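## Task

Press each drive blank marked with a green sticker fully into the rack until it bottoms out and clicks into its latch, and do not disturb any other blanks. The rack is free-standing: tipping it beyond a slight amount is a failure, and it must finish in its original spot. A blank that stays in only because the robot is still pushing on it does not count.

## Robot and tools

ROBOT. Two six-joint arms, left_arm and right_arm, each with a two-finger parallel gripper and a wrist camera. Base of left_arm: (+0.046, +0.227, 0) m, quat_wxyz (+1.000, 0, 0, +0.003). Base of right_arm: (-0.007, -0.373, 0) m, quat_wxyz (+0.996, 0, 0, -0.087), so it is yawed about 10 degrees. Joint ranges in rad, base to hand: waist -2.618 to 3.054, shoulder 0.000 to 3.142, elbow 0.000 to 3.142, wrist pitch -1.571 to 1.571, wrist yaw -1.571 to 1.571, wrist roll -2.094 to 2.094. The elbow cannot lock fully straight.

FRAMES. The scene frame sits on the table surface midway between the arms: +z up, +x out across the table, left_arm on the +y side. The arm names do not refer to sides of any picture. Each gripper has its own axes: fingers extend along its +z and close along its y. The reported hand point (end_effector_position) lies between the finger pads, roughly 1 cm short of the tips.

THE 14-NUMBER ROW. Every motion command is one list of 14 numbers, each in [-1, 1], covering both arms even when only one moves: left_arm dx, dy, dz, rx, ry, rz, opening, then right_arm dx, dy, dz, rx, ry, rz, opening. The first six per arm are an offset, not a pose, expressed in that gripper's own axes and counted from the gripper pose printed in the latest result that shows it (before any such result in a scene, and for any later call within the same reply, counted from where the hand is when the command begins). Scale: 1.0 equals 0.6 m for dx, dy, dz and 180 degrees for rotation; rx, ry, rz form a single rotation vector. Opening is absolute: +1 fully open (0.093 m), -1 closed. Sending all zeros is not a pause; it pulls the hand back to the reference pose. To keep an arm still, send the offset back to where it should be in the first call, zeros afterwards, and its current opening.

TOOLS.
execute_actions: {"actions": [...], "pictures": bool}. The list holds at most one item. Empty list: just report state. Action: {"rows": [[14 numbers], ...], "steps": n} with 1 to 15 rows and n up to 15 steps of 1/30 s (default 15); row k drives step k, the last row repeats, and every row is counted from the same reference, not from the previous row. Wait: {"steps": n} with n up to 300, counted from the previous result, so thinking time eats into it.
move: {"target": [14 numbers], "speed": m/s}. Drives each hand in a straight line toward its offset target; speed 0.002 to 0.5, default 0.25, rotation capped at twice that in rad/s. Paths take 0.5 to 10 s and finish together; anything longer is cut at 10 s. No obstacle or arm-to-arm avoidance. Hands lag, drift and may exceed the speed, most near full reach. Opening is applied at the start.
wait: {"seconds": 0 to 10}; nothing new is sent.
zoom_image: {"camera": one of cam_head_left, cam_head_right, cam_left_wrist, cam_right_wrist, "region": [x0, y0, x1, y1]} in pixels of that camera's last image (each 896x504, origin top-left), region no bigger than 504 by 504.
read_manual: {"section": "licences"} returns licence text only.
finished_scene: {"scene": number of the current scene}. Irreversible; says if the goal was met and gives the next task. Replying without any tool call ends everything.

CONTROL LIMITS. Each step the commanded pose is clipped to 70 mm and 16 degrees from the measured pose; position wins over orientation when both cannot be met. Joint friction can leave a hand up to about 31 mm short, so tiny commands may not move it. After an action the arm only continues to its last clipped pose, so read the printed pose and send the remainder. The simulation keeps running while you think.

RESULTS. The state line gives each hand's position (m) and quat_wxyz in the scene frame, less exact at long reach. grip_measured is the gripper motor on the opening scale; pads meet near -0.94, each mm of object width adds about 0.0208, with a fixed per-gripper error up to 0.02. Joint positions end with opening in metres. HELD marks steps not sent; a pose unreachable line names the arm whose command the clearance check altered. Hand target shows where the controller is driving each hand. The move line reports the ending (done, off_target, moving, held, fault), limits (paced = target clipped; held = some steps blocked, after which the arm may jump fast) and each hand's distance from target. FAULT lines mean an arm stopped. MOTOR HOT appears from 75 °C; at 90 °C that arm halts 10 s; at 100 °C it goes limp and falls. Holding loads heats motors.

CAUTIONS. The rack is loose: push each blank slowly along its slot direction, aiming only a little beyond the contact point, since faster and deeper targets push harder and may shove or tip the rack. Confirm the latch with a zoom, then back off so nothing relies on the hand. Touch only the sticker-coloured blanks, keep everything on the table, and keep the arms from striking or pressing one another.

Each tool is called after "Emit:" by a JSON object that holds its "api" and its "payload".

## Session

Emit:
{"api": "execute_actions", "payload": {"actions": []}}

Scene clock: 0.00 s of 4500.00 s.
left_arm: end_effector_position=(+0.3893, +0.4723, +0.1418) grip_measured=+0.988 end_effector_quat_wxyz=(+0.478, -0.479, +0.487, -0.552) | right_arm: end_effector_position=(+0.0719, +0.1349, +0.1464) grip_measured=+0.992 end_effector_quat_wxyz=(-0.095, -0.507, +0.744, +0.424)
Joint positions: left_arm=[ 0.969  2.025  0.636  1.524  1.051 -1.752  0.093] | right_arm=[ 1.347  2.18   1.896 -0.873 -0.825  0.162  0.093]
Joint velocities: left_arm=[-0.002 -0.032  0.002  0.037  0.007  0.007 -0.   ] | right_arm=[ 0.002  0.012 -0.007 -0.022 -0.007  0.007  0.001]
Motor temperatures (°C, as the motors report them): left_arm=[25 25 24 24 26 24] | right_arm=[25 23 24 23 25 25]
Hand target (left_arm): +0.389, +0.472, +0.142; +0.478, -0.479, +0.487, -0.552
Hand target (right_arm): +0.072, +0.135, +0.146; -0.095, -0.507, +0.744, +0.424

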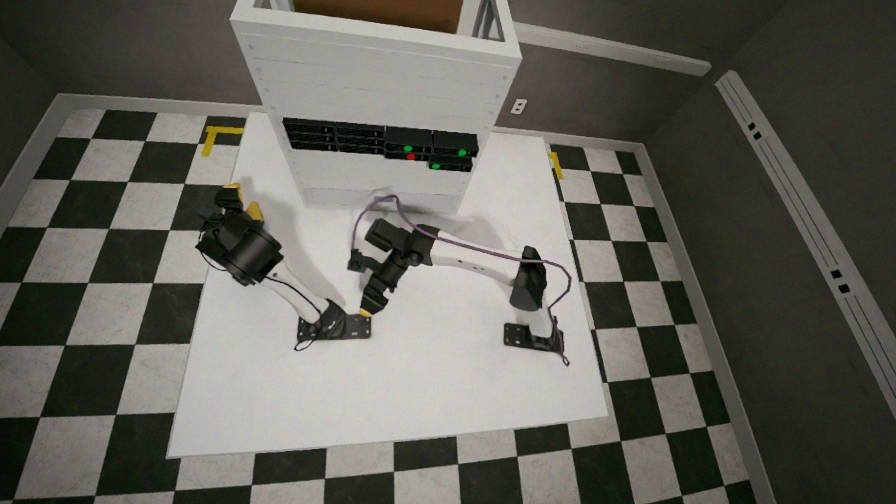

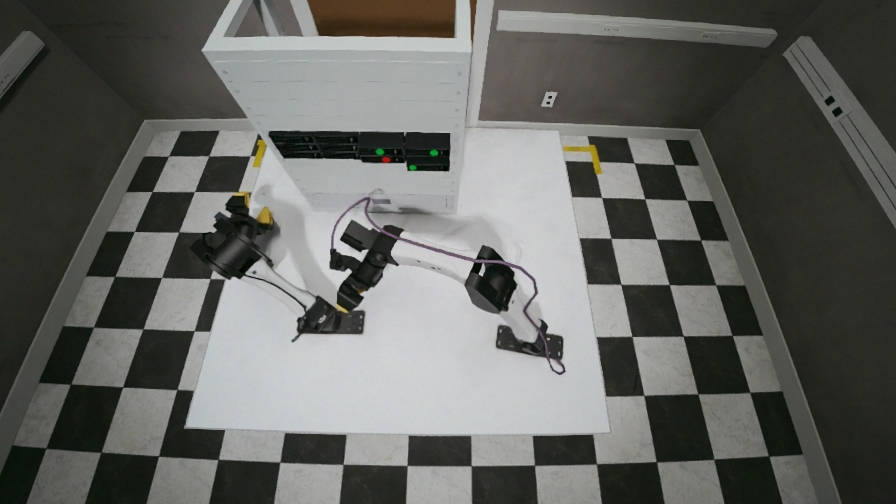

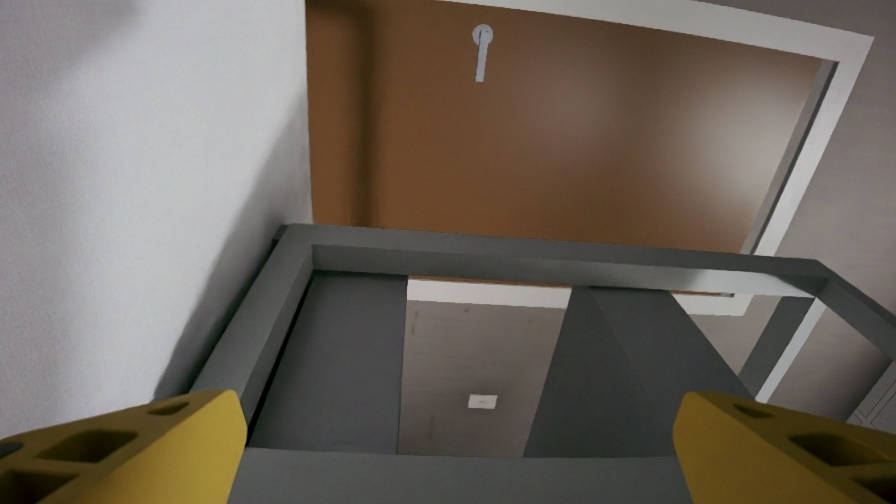

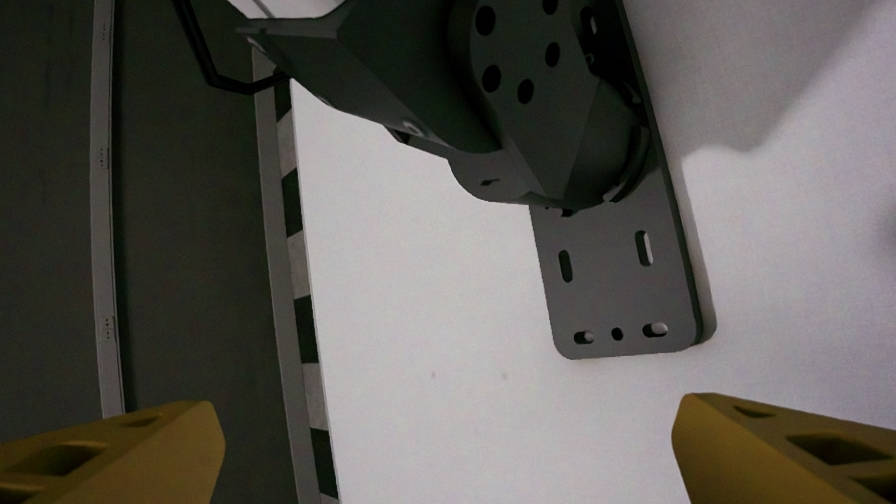

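Emit:
{"api": "move", "payload": {"target": [0,0,0,0,0,0,1,0.114,-0.063,-0.538,0.516,-0.465,0.046,-1]}}

Scene clock: 13.67 s of 4500.00 s.
left_arm: end_effector_position=(+0.3893, +0.4723, +0.1418) grip_measured=+0.988 end_effector_quat_wxyz=(+0.478, -0.479, +0.487, -0.552) | right_arm: end_effector_position=(+0.2450, -0.0991, +0.3169) grip_measured=-1.000 end_effector_quat_wxyz=(+0.715, +0.013, +0.698, +0.033)
Joint positions: left_arm=[ 0.969  2.025  0.636  1.524  1.051 -1.752  0.093] | right_arm=[ 1.443  1.356  0.858  0.575  1.24  -0.008  0.   ]
Joint velocities: left_arm=[-0.007  0.012 -0.007  0.022  0.022  0.007 -0.001] | right_arm=[-0.012 -0.012 -0.007  0.022  0.007  0.022  0.   ]
Motor temperatures (°C, as the motors report them): left_arm=[25 28 25 28 26 24] | right_arm=[25 28 26 24 25 25]
Hand target (left_arm): +0.389, +0.472, +0.142; +0.478, -0.479, +0.487, -0.552
Hand target (right_arm): +0.249, -0.099, +0.301; +0.711, +0.001, +0.703, +0.009
Off the commanded pose (left_arm): 0.000 m, 0 deg.
Off the commanded pose (right_arm): 0.018 m, 4 deg.
After step 90, 5.40 s passed at rest.
move: off_target (right_arm)

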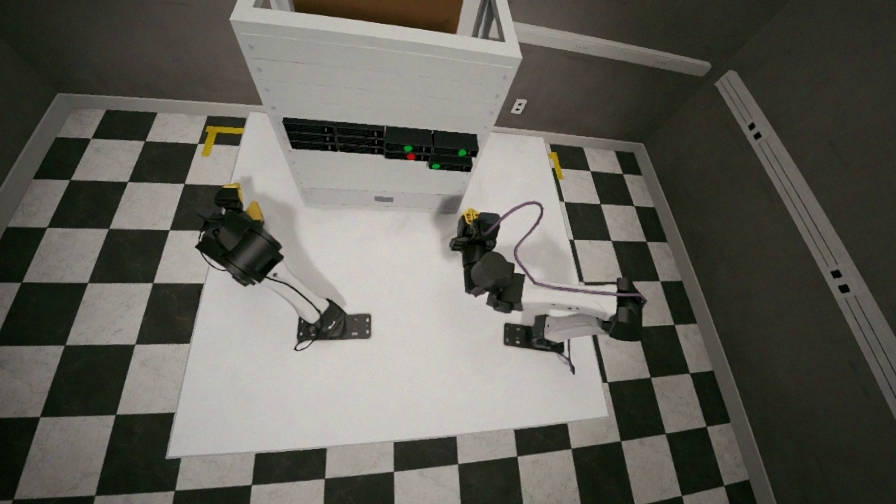

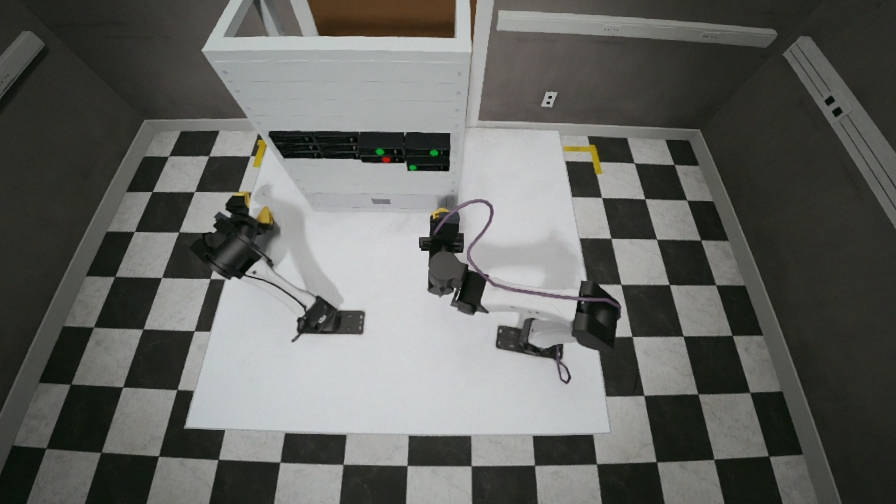

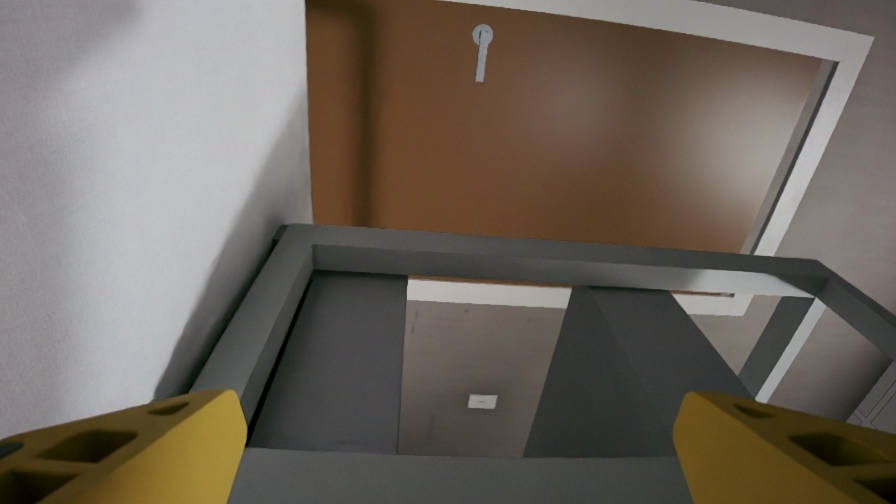

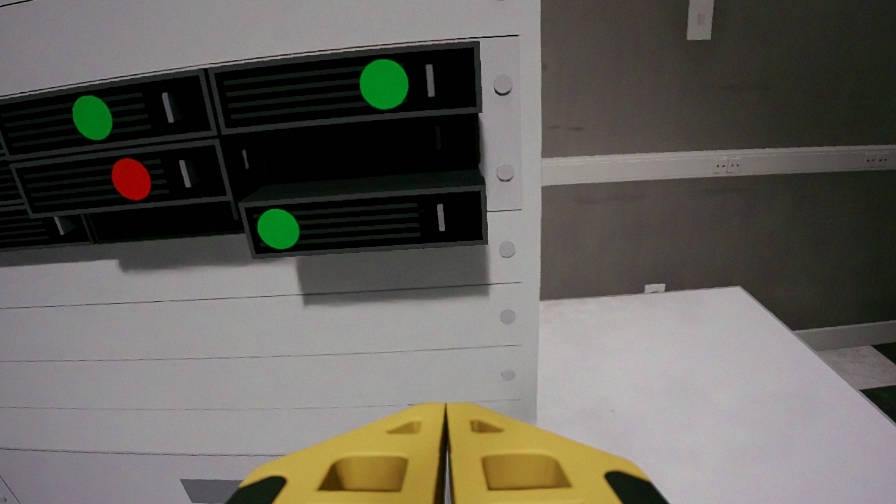

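Emit:
{"api": "move", "payload": {"target": [0,0,0,0,0,0,1,0.008,0.07,0.16,0,0,0,-1]}}

Scene clock: 16.87 s of 4500.00 s.
left_arm: end_effector_position=(+0.3893, +0.4723, +0.1418) grip_measured=+0.988 end_effector_quat_wxyz=(+0.478, -0.479, +0.487, -0.552) | right_arm: end_effector_position=(+0.3356, -0.0583, +0.3188) grip_measured=-1.000 end_effector_quat_wxyz=(+0.717, +0.014, +0.697, +0.034)
Joint positions: left_arm=[ 0.969  2.025  0.636  1.524  1.051 -1.752  0.093] | right_arm=[1.232 1.641 1.131 0.567 1.03  0.018 0.   ]
Joint velocities: left_arm=[-0.002 -0.027  0.007  0.037 -0.007  0.051 -0.001] | right_arm=[ 0.002  0.002 -0.012  0.066 -0.022 -0.007  0.   ]
Motor temperatures (°C, as the motors report them): left_arm=[25 29 25 28 26 24] | right_arm=[25 28 26 25 25 25]
Hand target (left_arm): +0.389, +0.472, +0.142; +0.478, -0.479, +0.487, -0.552
Hand target (right_arm): +0.340, -0.055, +0.316; +0.714, +0.013, +0.699, +0.034
Off the commanded pose (left_arm): 0.000 m, 0 deg.
Off the commanded pose (right_arm): 0.006 m, 0 deg.
move: done

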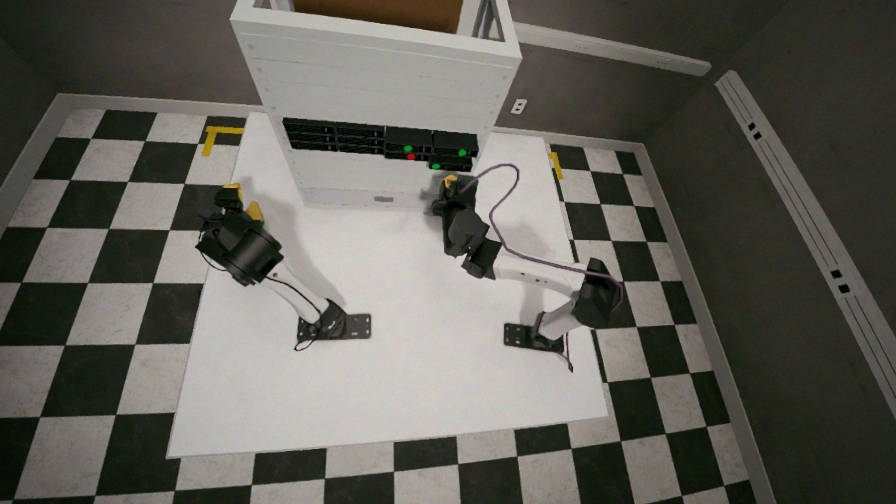

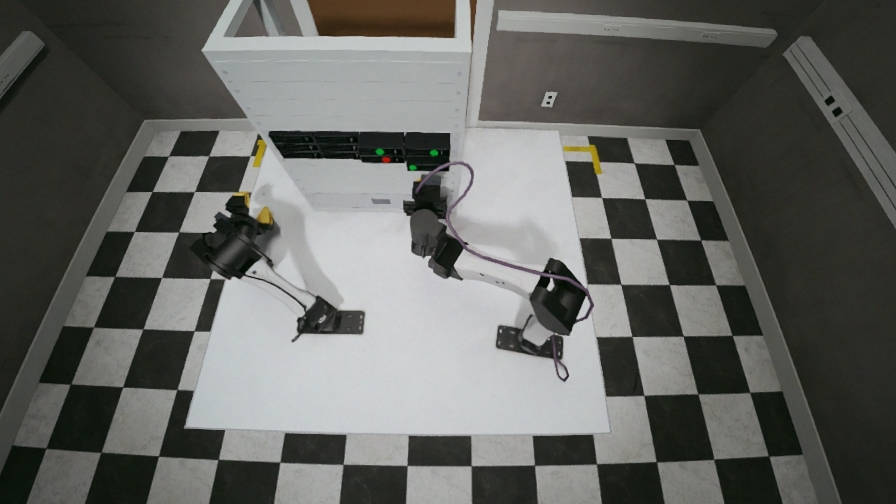

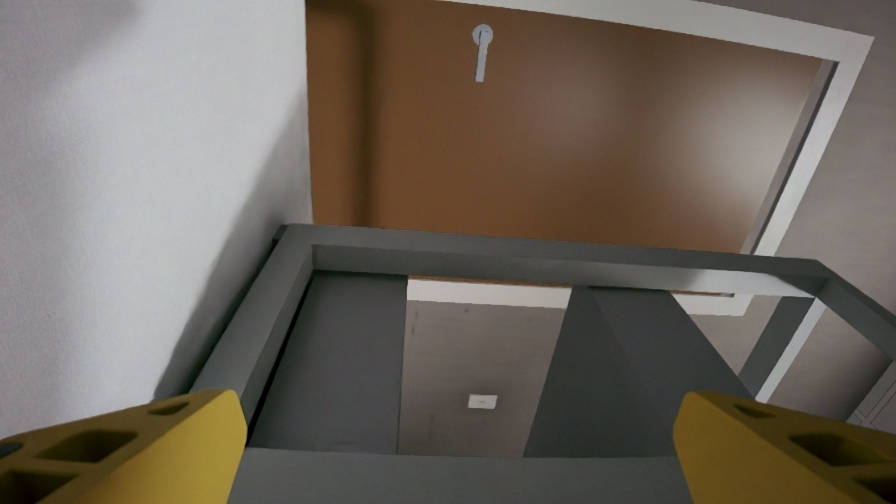

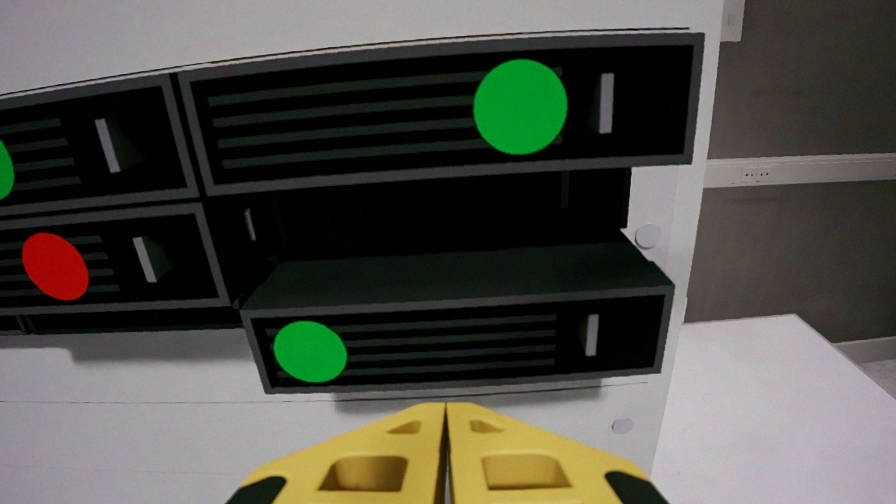

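Emit:
{"api": "move", "payload": {"target": [0,0,0,0,0,0,1,0.004,0,0.095,0,0,0,-1], "speed": 0.03}}

Scene clock: 20.57 s of 4500.00 s.
left_arm: end_effector_position=(+0.3893, +0.4723, +0.1418) grip_measured=+0.988 end_effector_quat_wxyz=(+0.478, -0.479, +0.487, -0.552) | right_arm: end_effector_position=(+0.3756, -0.0605, +0.3244) grip_measured=-1.000 end_effector_quat_wxyz=(+0.719, +0.020, +0.694, +0.030)
Joint positions: left_arm=[ 0.969  2.025  0.636  1.524  1.051 -1.752  0.093] | right_arm=[1.14  1.716 1.233 0.543 0.952 0.021 0.   ]
Joint velocities: left_arm=[ 0.002 -0.012  0.012  0.051  0.081  0.007  0.   ] | right_arm=[-0.012 -0.002  0.007  0.022  0.037  0.022  0.   ]
Motor temperatures (°C, as the motors report them): left_arm=[25 29 25 29 26 24] | right_arm=[25 28 27 25 25 25]
Hand target (left_arm): +0.389, +0.472, +0.142; +0.478, -0.479, +0.487, -0.552
Hand target (right_arm): +0.392, -0.058, +0.317; +0.716, +0.014, +0.697, +0.034
Off the commanded pose (left_arm): 0.000 m, 0 deg.
Off the commanded pose (right_arm): 0.019 m, 1 deg.
move: off_target (right_arm)

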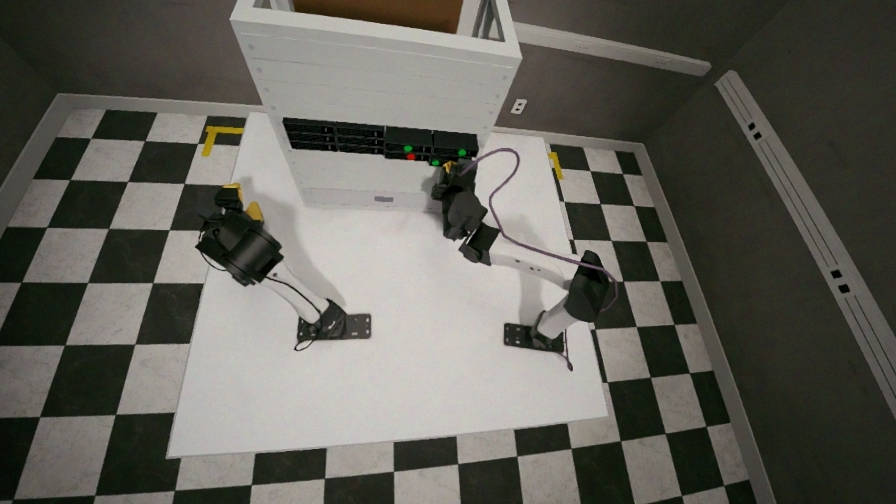

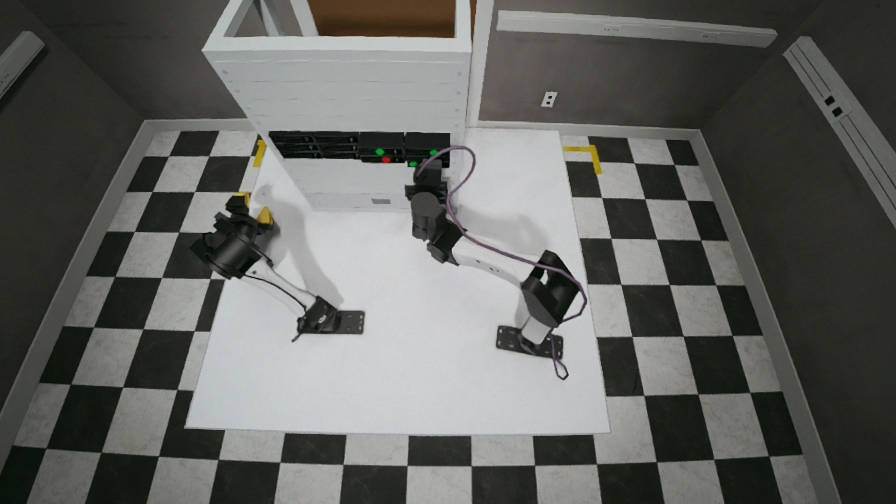

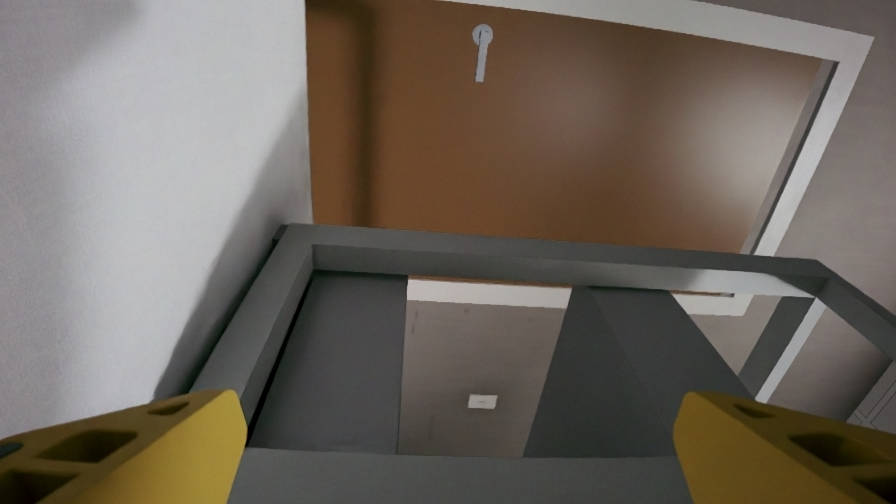

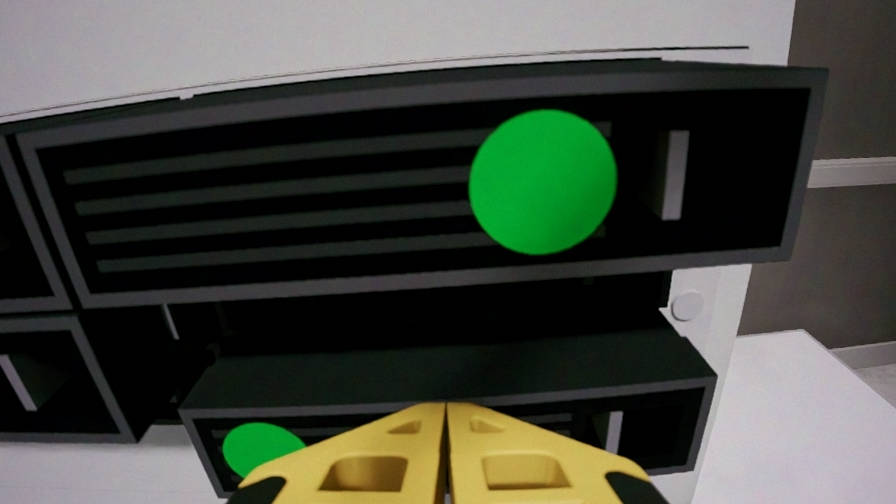

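Emit:
{"api": "move", "payload": {"target": [0,0,0,0,0,0,1,0.03,0,0.065,0,0,0,-1], "speed": 0.02}}

Scene clock: 24.20 s of 4500.00 s.
left_arm: end_effector_position=(+0.3893, +0.4723, +0.1418) grip_measured=+0.988 end_effector_quat_wxyz=(+0.478, -0.479, +0.487, -0.552) | right_arm: end_effector_position=(+0.3951, -0.0606, +0.3237) grip_measured=-1.000 end_effector_quat_wxyz=(+0.726, +0.029, +0.686, +0.038)
Joint positions: left_arm=[ 0.969  2.025  0.636  1.524  1.051 -1.752  0.093] | right_arm=[1.099 1.766 1.265 0.592 0.913 0.021 0.   ]
Joint velocities: left_arm=[-0.012  0.012  0.012 -0.007  0.037 -0.037  0.001] | right_arm=[ 0.007 -0.017  0.032  0.051  0.022  0.022  0.   ]
Motor temperatures (°C, as the motors report them): left_arm=[25 30 25 29 26 24] | right_arm=[25 28 27 26 25 25]
Hand target (left_arm): +0.389, +0.472, +0.142; +0.478, -0.479, +0.487, -0.552
Hand target (right_arm): +0.414, -0.061, +0.307; +0.718, +0.020, +0.695, +0.030
Off the commanded pose (left_arm): 0.000 m, 0 deg.
Off the commanded pose (right_arm): 0.026 m, 2 deg.
move: off_target (right_arm)

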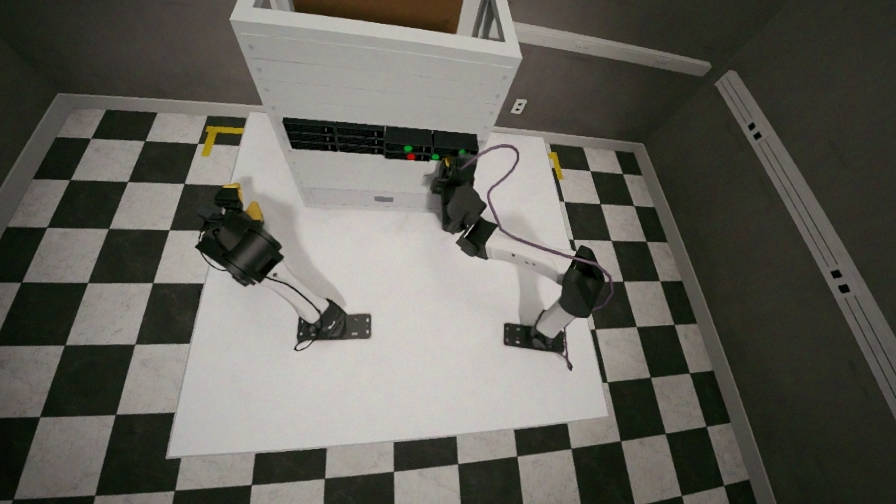

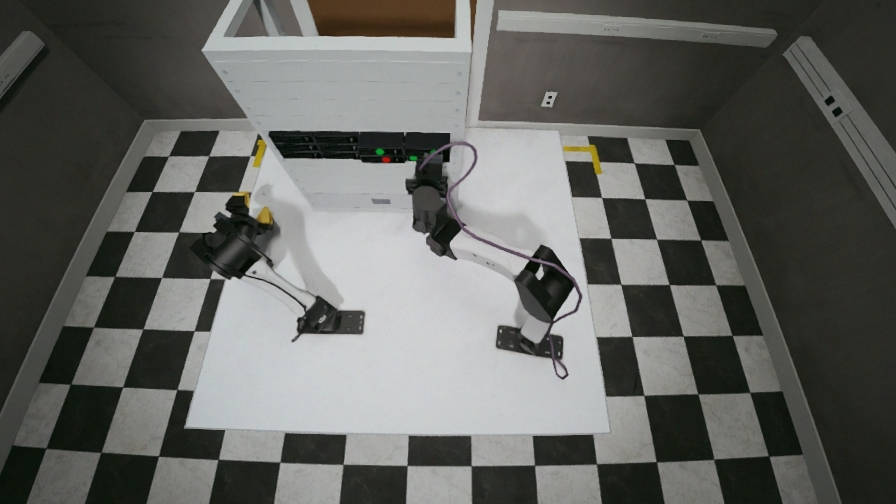

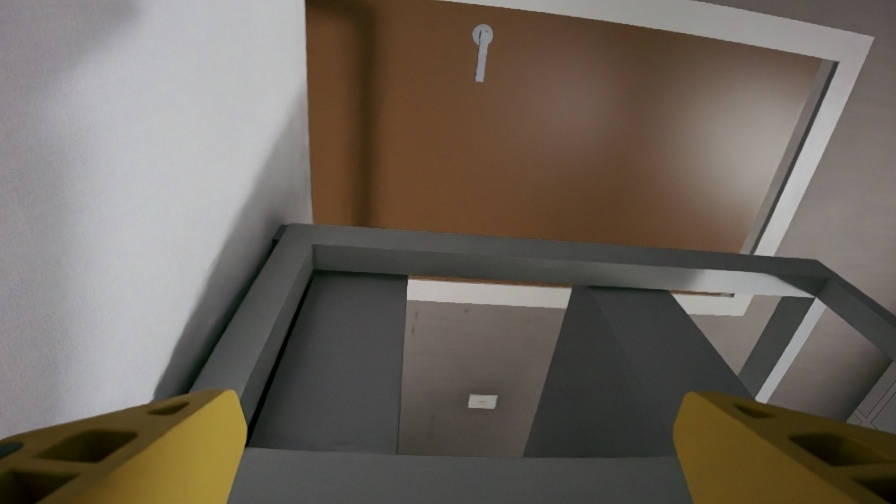

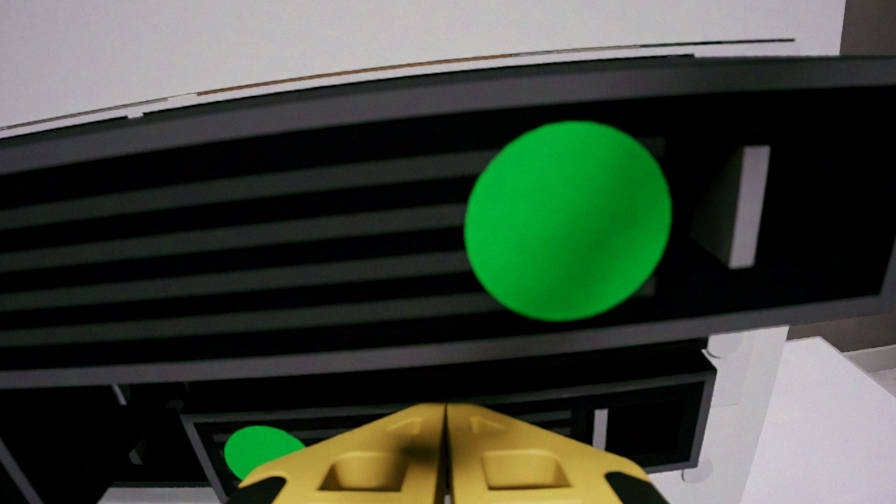

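Emit:
{"api": "move", "payload": {"target": [0,0,0,0,0,0,1,0.025,0,-0.02,0,0.015,0,-1], "speed": 0.05}}

Emit:
{"api": "move", "payload": {"target": [0,0,0,0,0,0,1,0.015,0,0.075,0,0,0,-1], "speed": 0.02}}

Scene clock: 26.97 s of 4500.00 s.
left_arm: end_effector_position=(+0.3893, +0.4723, +0.1418) grip_measured=+0.988 end_effector_quat_wxyz=(+0.478, -0.479, +0.487, -0.552) | right_arm: end_effector_position=(+0.3900, -0.0582, +0.3111) grip_measured=-1.000 end_effector_quat_wxyz=(+0.713, +0.030, +0.699, +0.038)
Joint positions: left_arm=[ 0.969  2.025  0.636  1.524  1.051 -1.752  0.093] | right_arm=[1.113 1.763 1.253 0.543 0.93  0.07  0.   ]
Joint velocities: left_arm=[-0.017 -0.002 -0.012 -0.037 -0.037 -0.022  0.001] | right_arm=[ 0.002 -0.002 -0.002 -0.022 -0.007  0.022  0.   ]
Motor temperatures (°C, as the motors report them): left_arm=[25 30 25 29 26 24] | right_arm=[25 28 28 26 25 25]
Hand target (left_arm): +0.389, +0.472, +0.142; +0.478, -0.479, +0.487, -0.552
Hand target (right_arm): +0.384, -0.059, +0.308; +0.709, +0.028, +0.703, +0.038
Off the commanded pose (left_arm): 0.000 m, 0 deg.
Off the commanded pose (right_arm): 0.007 m, 1 deg.
move: done

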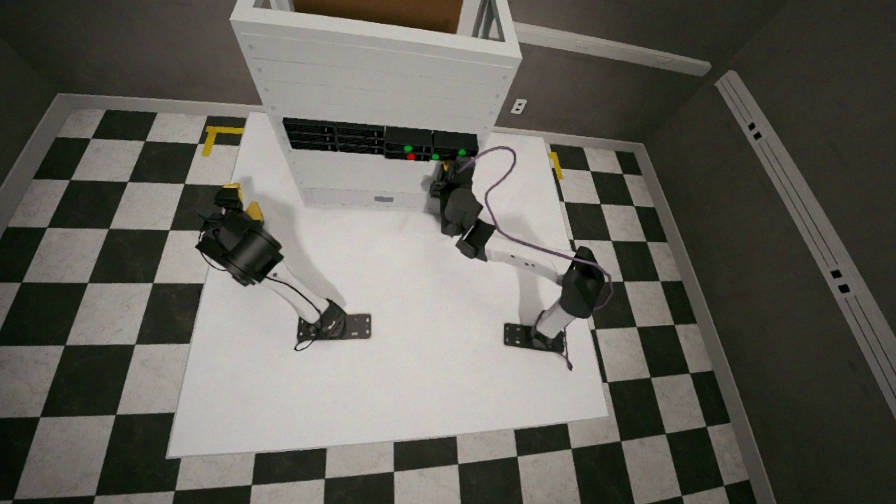

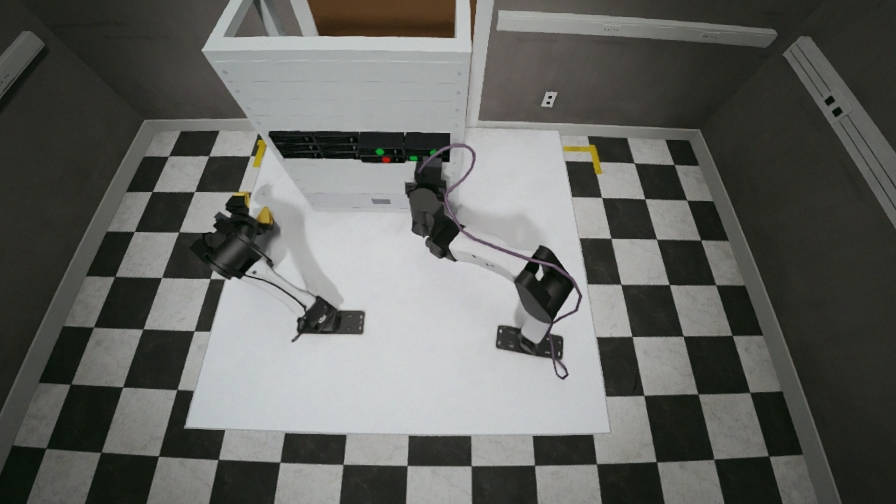

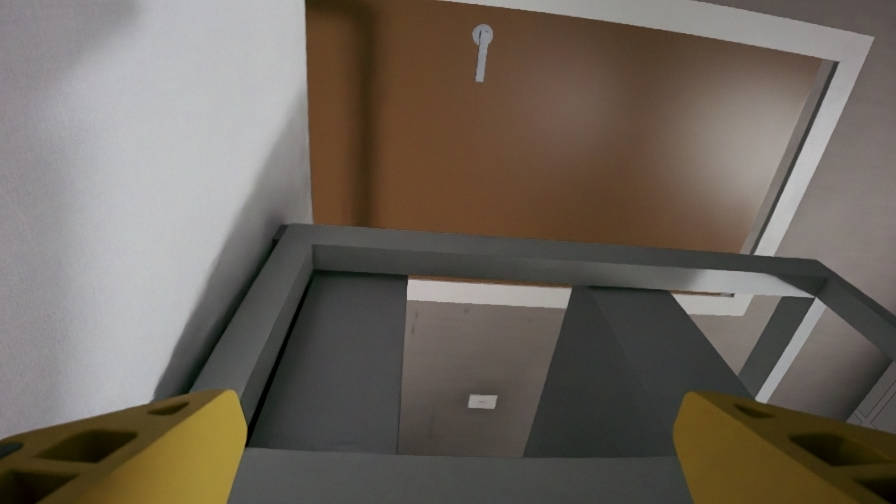

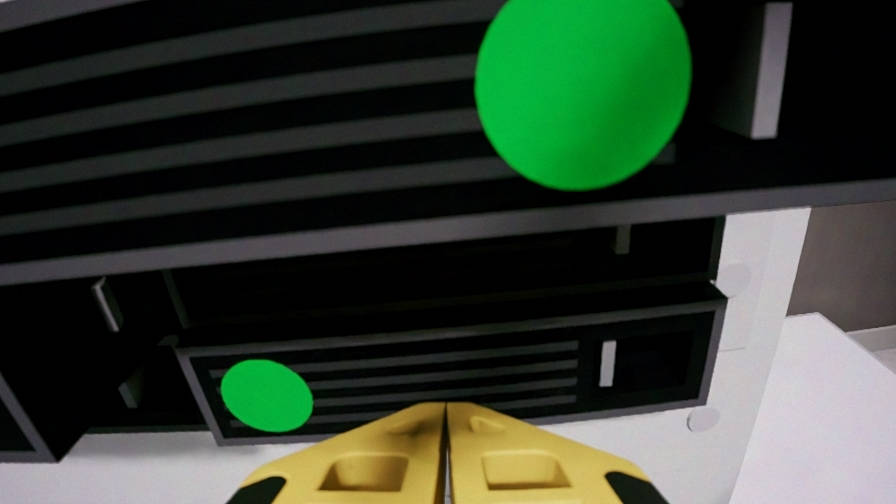

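Scene clock: 29.50 s of 4500.00 s.
left_arm: end_effector_position=(+0.3893, +0.4723, +0.1418) grip_measured=+0.988 end_effector_quat_wxyz=(+0.478, -0.479, +0.487, -0.552) | right_arm: end_effector_position=(+0.4016, -0.0617, +0.3112) grip_measured=-1.000 end_effector_quat_wxyz=(+0.713, +0.042, +0.700, +0.024)
Joint positions: left_arm=[ 0.969  2.025  0.636  1.524  1.051 -1.752  0.093] | right_arm=[1.094 1.795 1.295 0.528 0.946 0.07  0.   ]
Joint velocities: left_arm=[-0.017 -0.017 -0.007  0.037  0.051  0.007 -0.   ] | right_arm=[-0.017  0.007 -0.002  0.022 -0.022 -0.022  0.   ]
Motor temperatures (°C, as the motors report them): left_arm=[25 30 25 30 26 24] | right_arm=[25 28 28 26 25 25]
Hand target (left_arm): +0.389, +0.472, +0.142; +0.478, -0.479, +0.487, -0.552
Hand target (right_arm): +0.431, -0.061, +0.302; +0.712, +0.031, +0.700, +0.037
Off the commanded pose (left_arm): 0.000 m, 0 deg.
Off the commanded pose (right_arm): 0.035 m, 2 deg.
move: off_target (right_arm)

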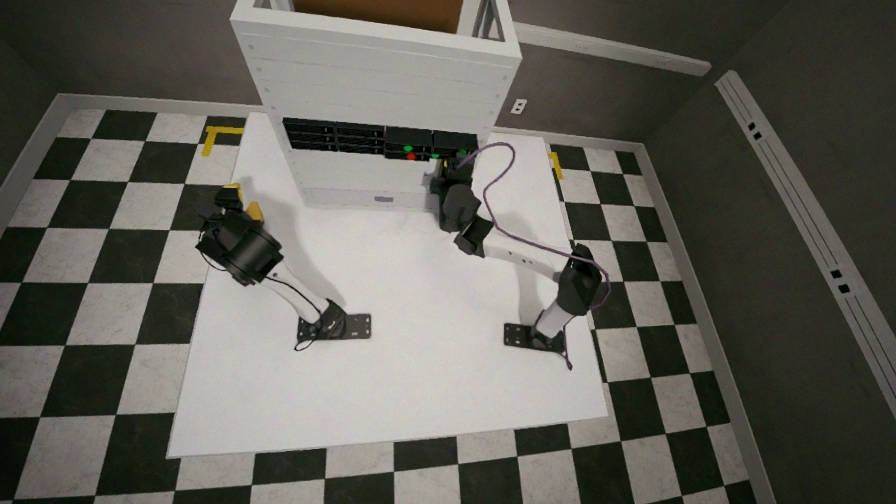

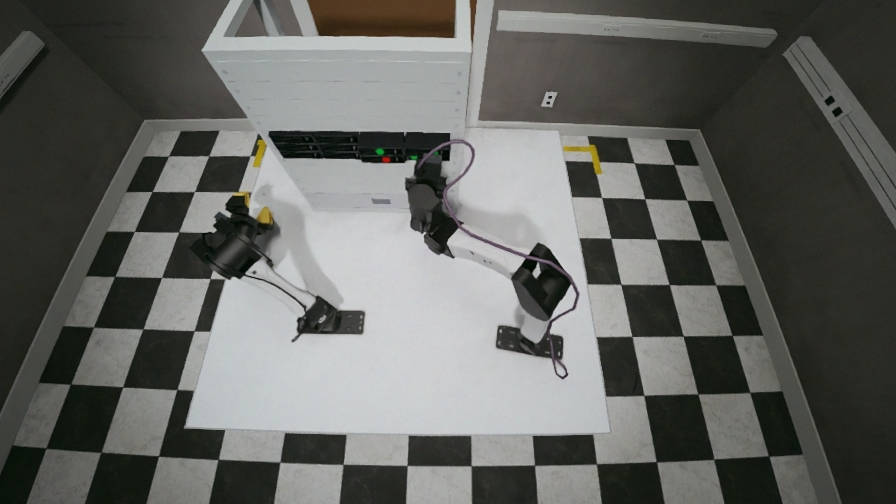

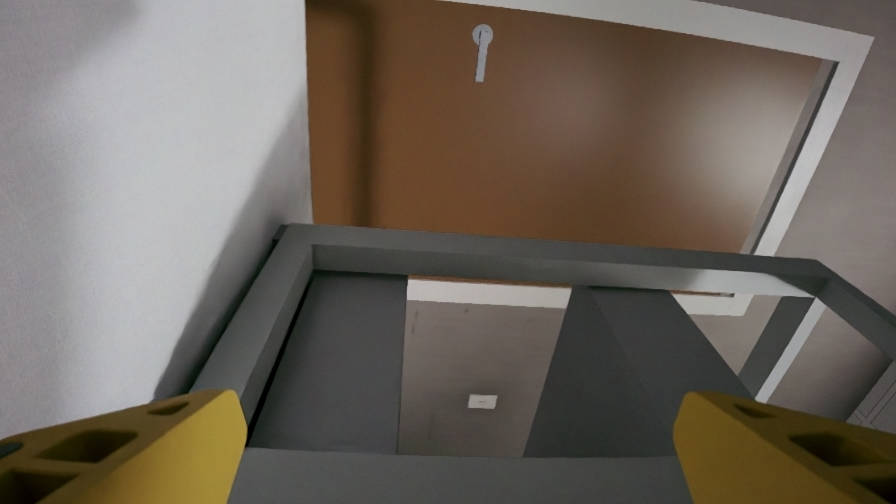

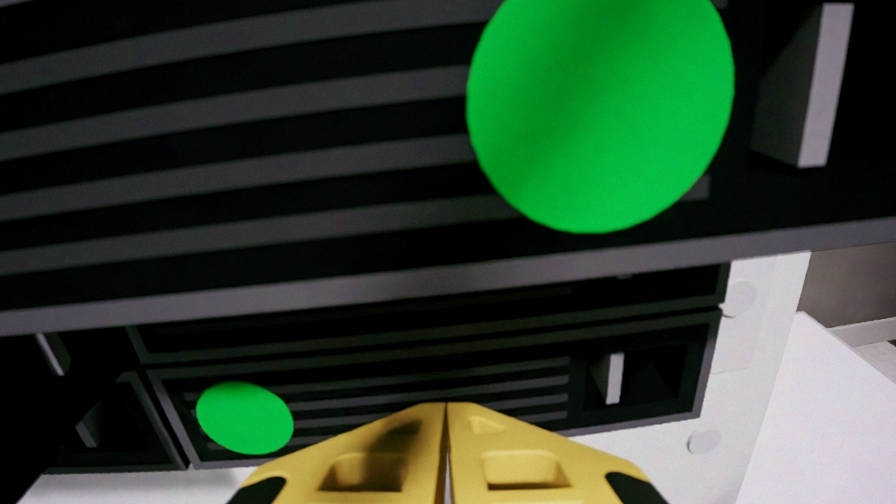

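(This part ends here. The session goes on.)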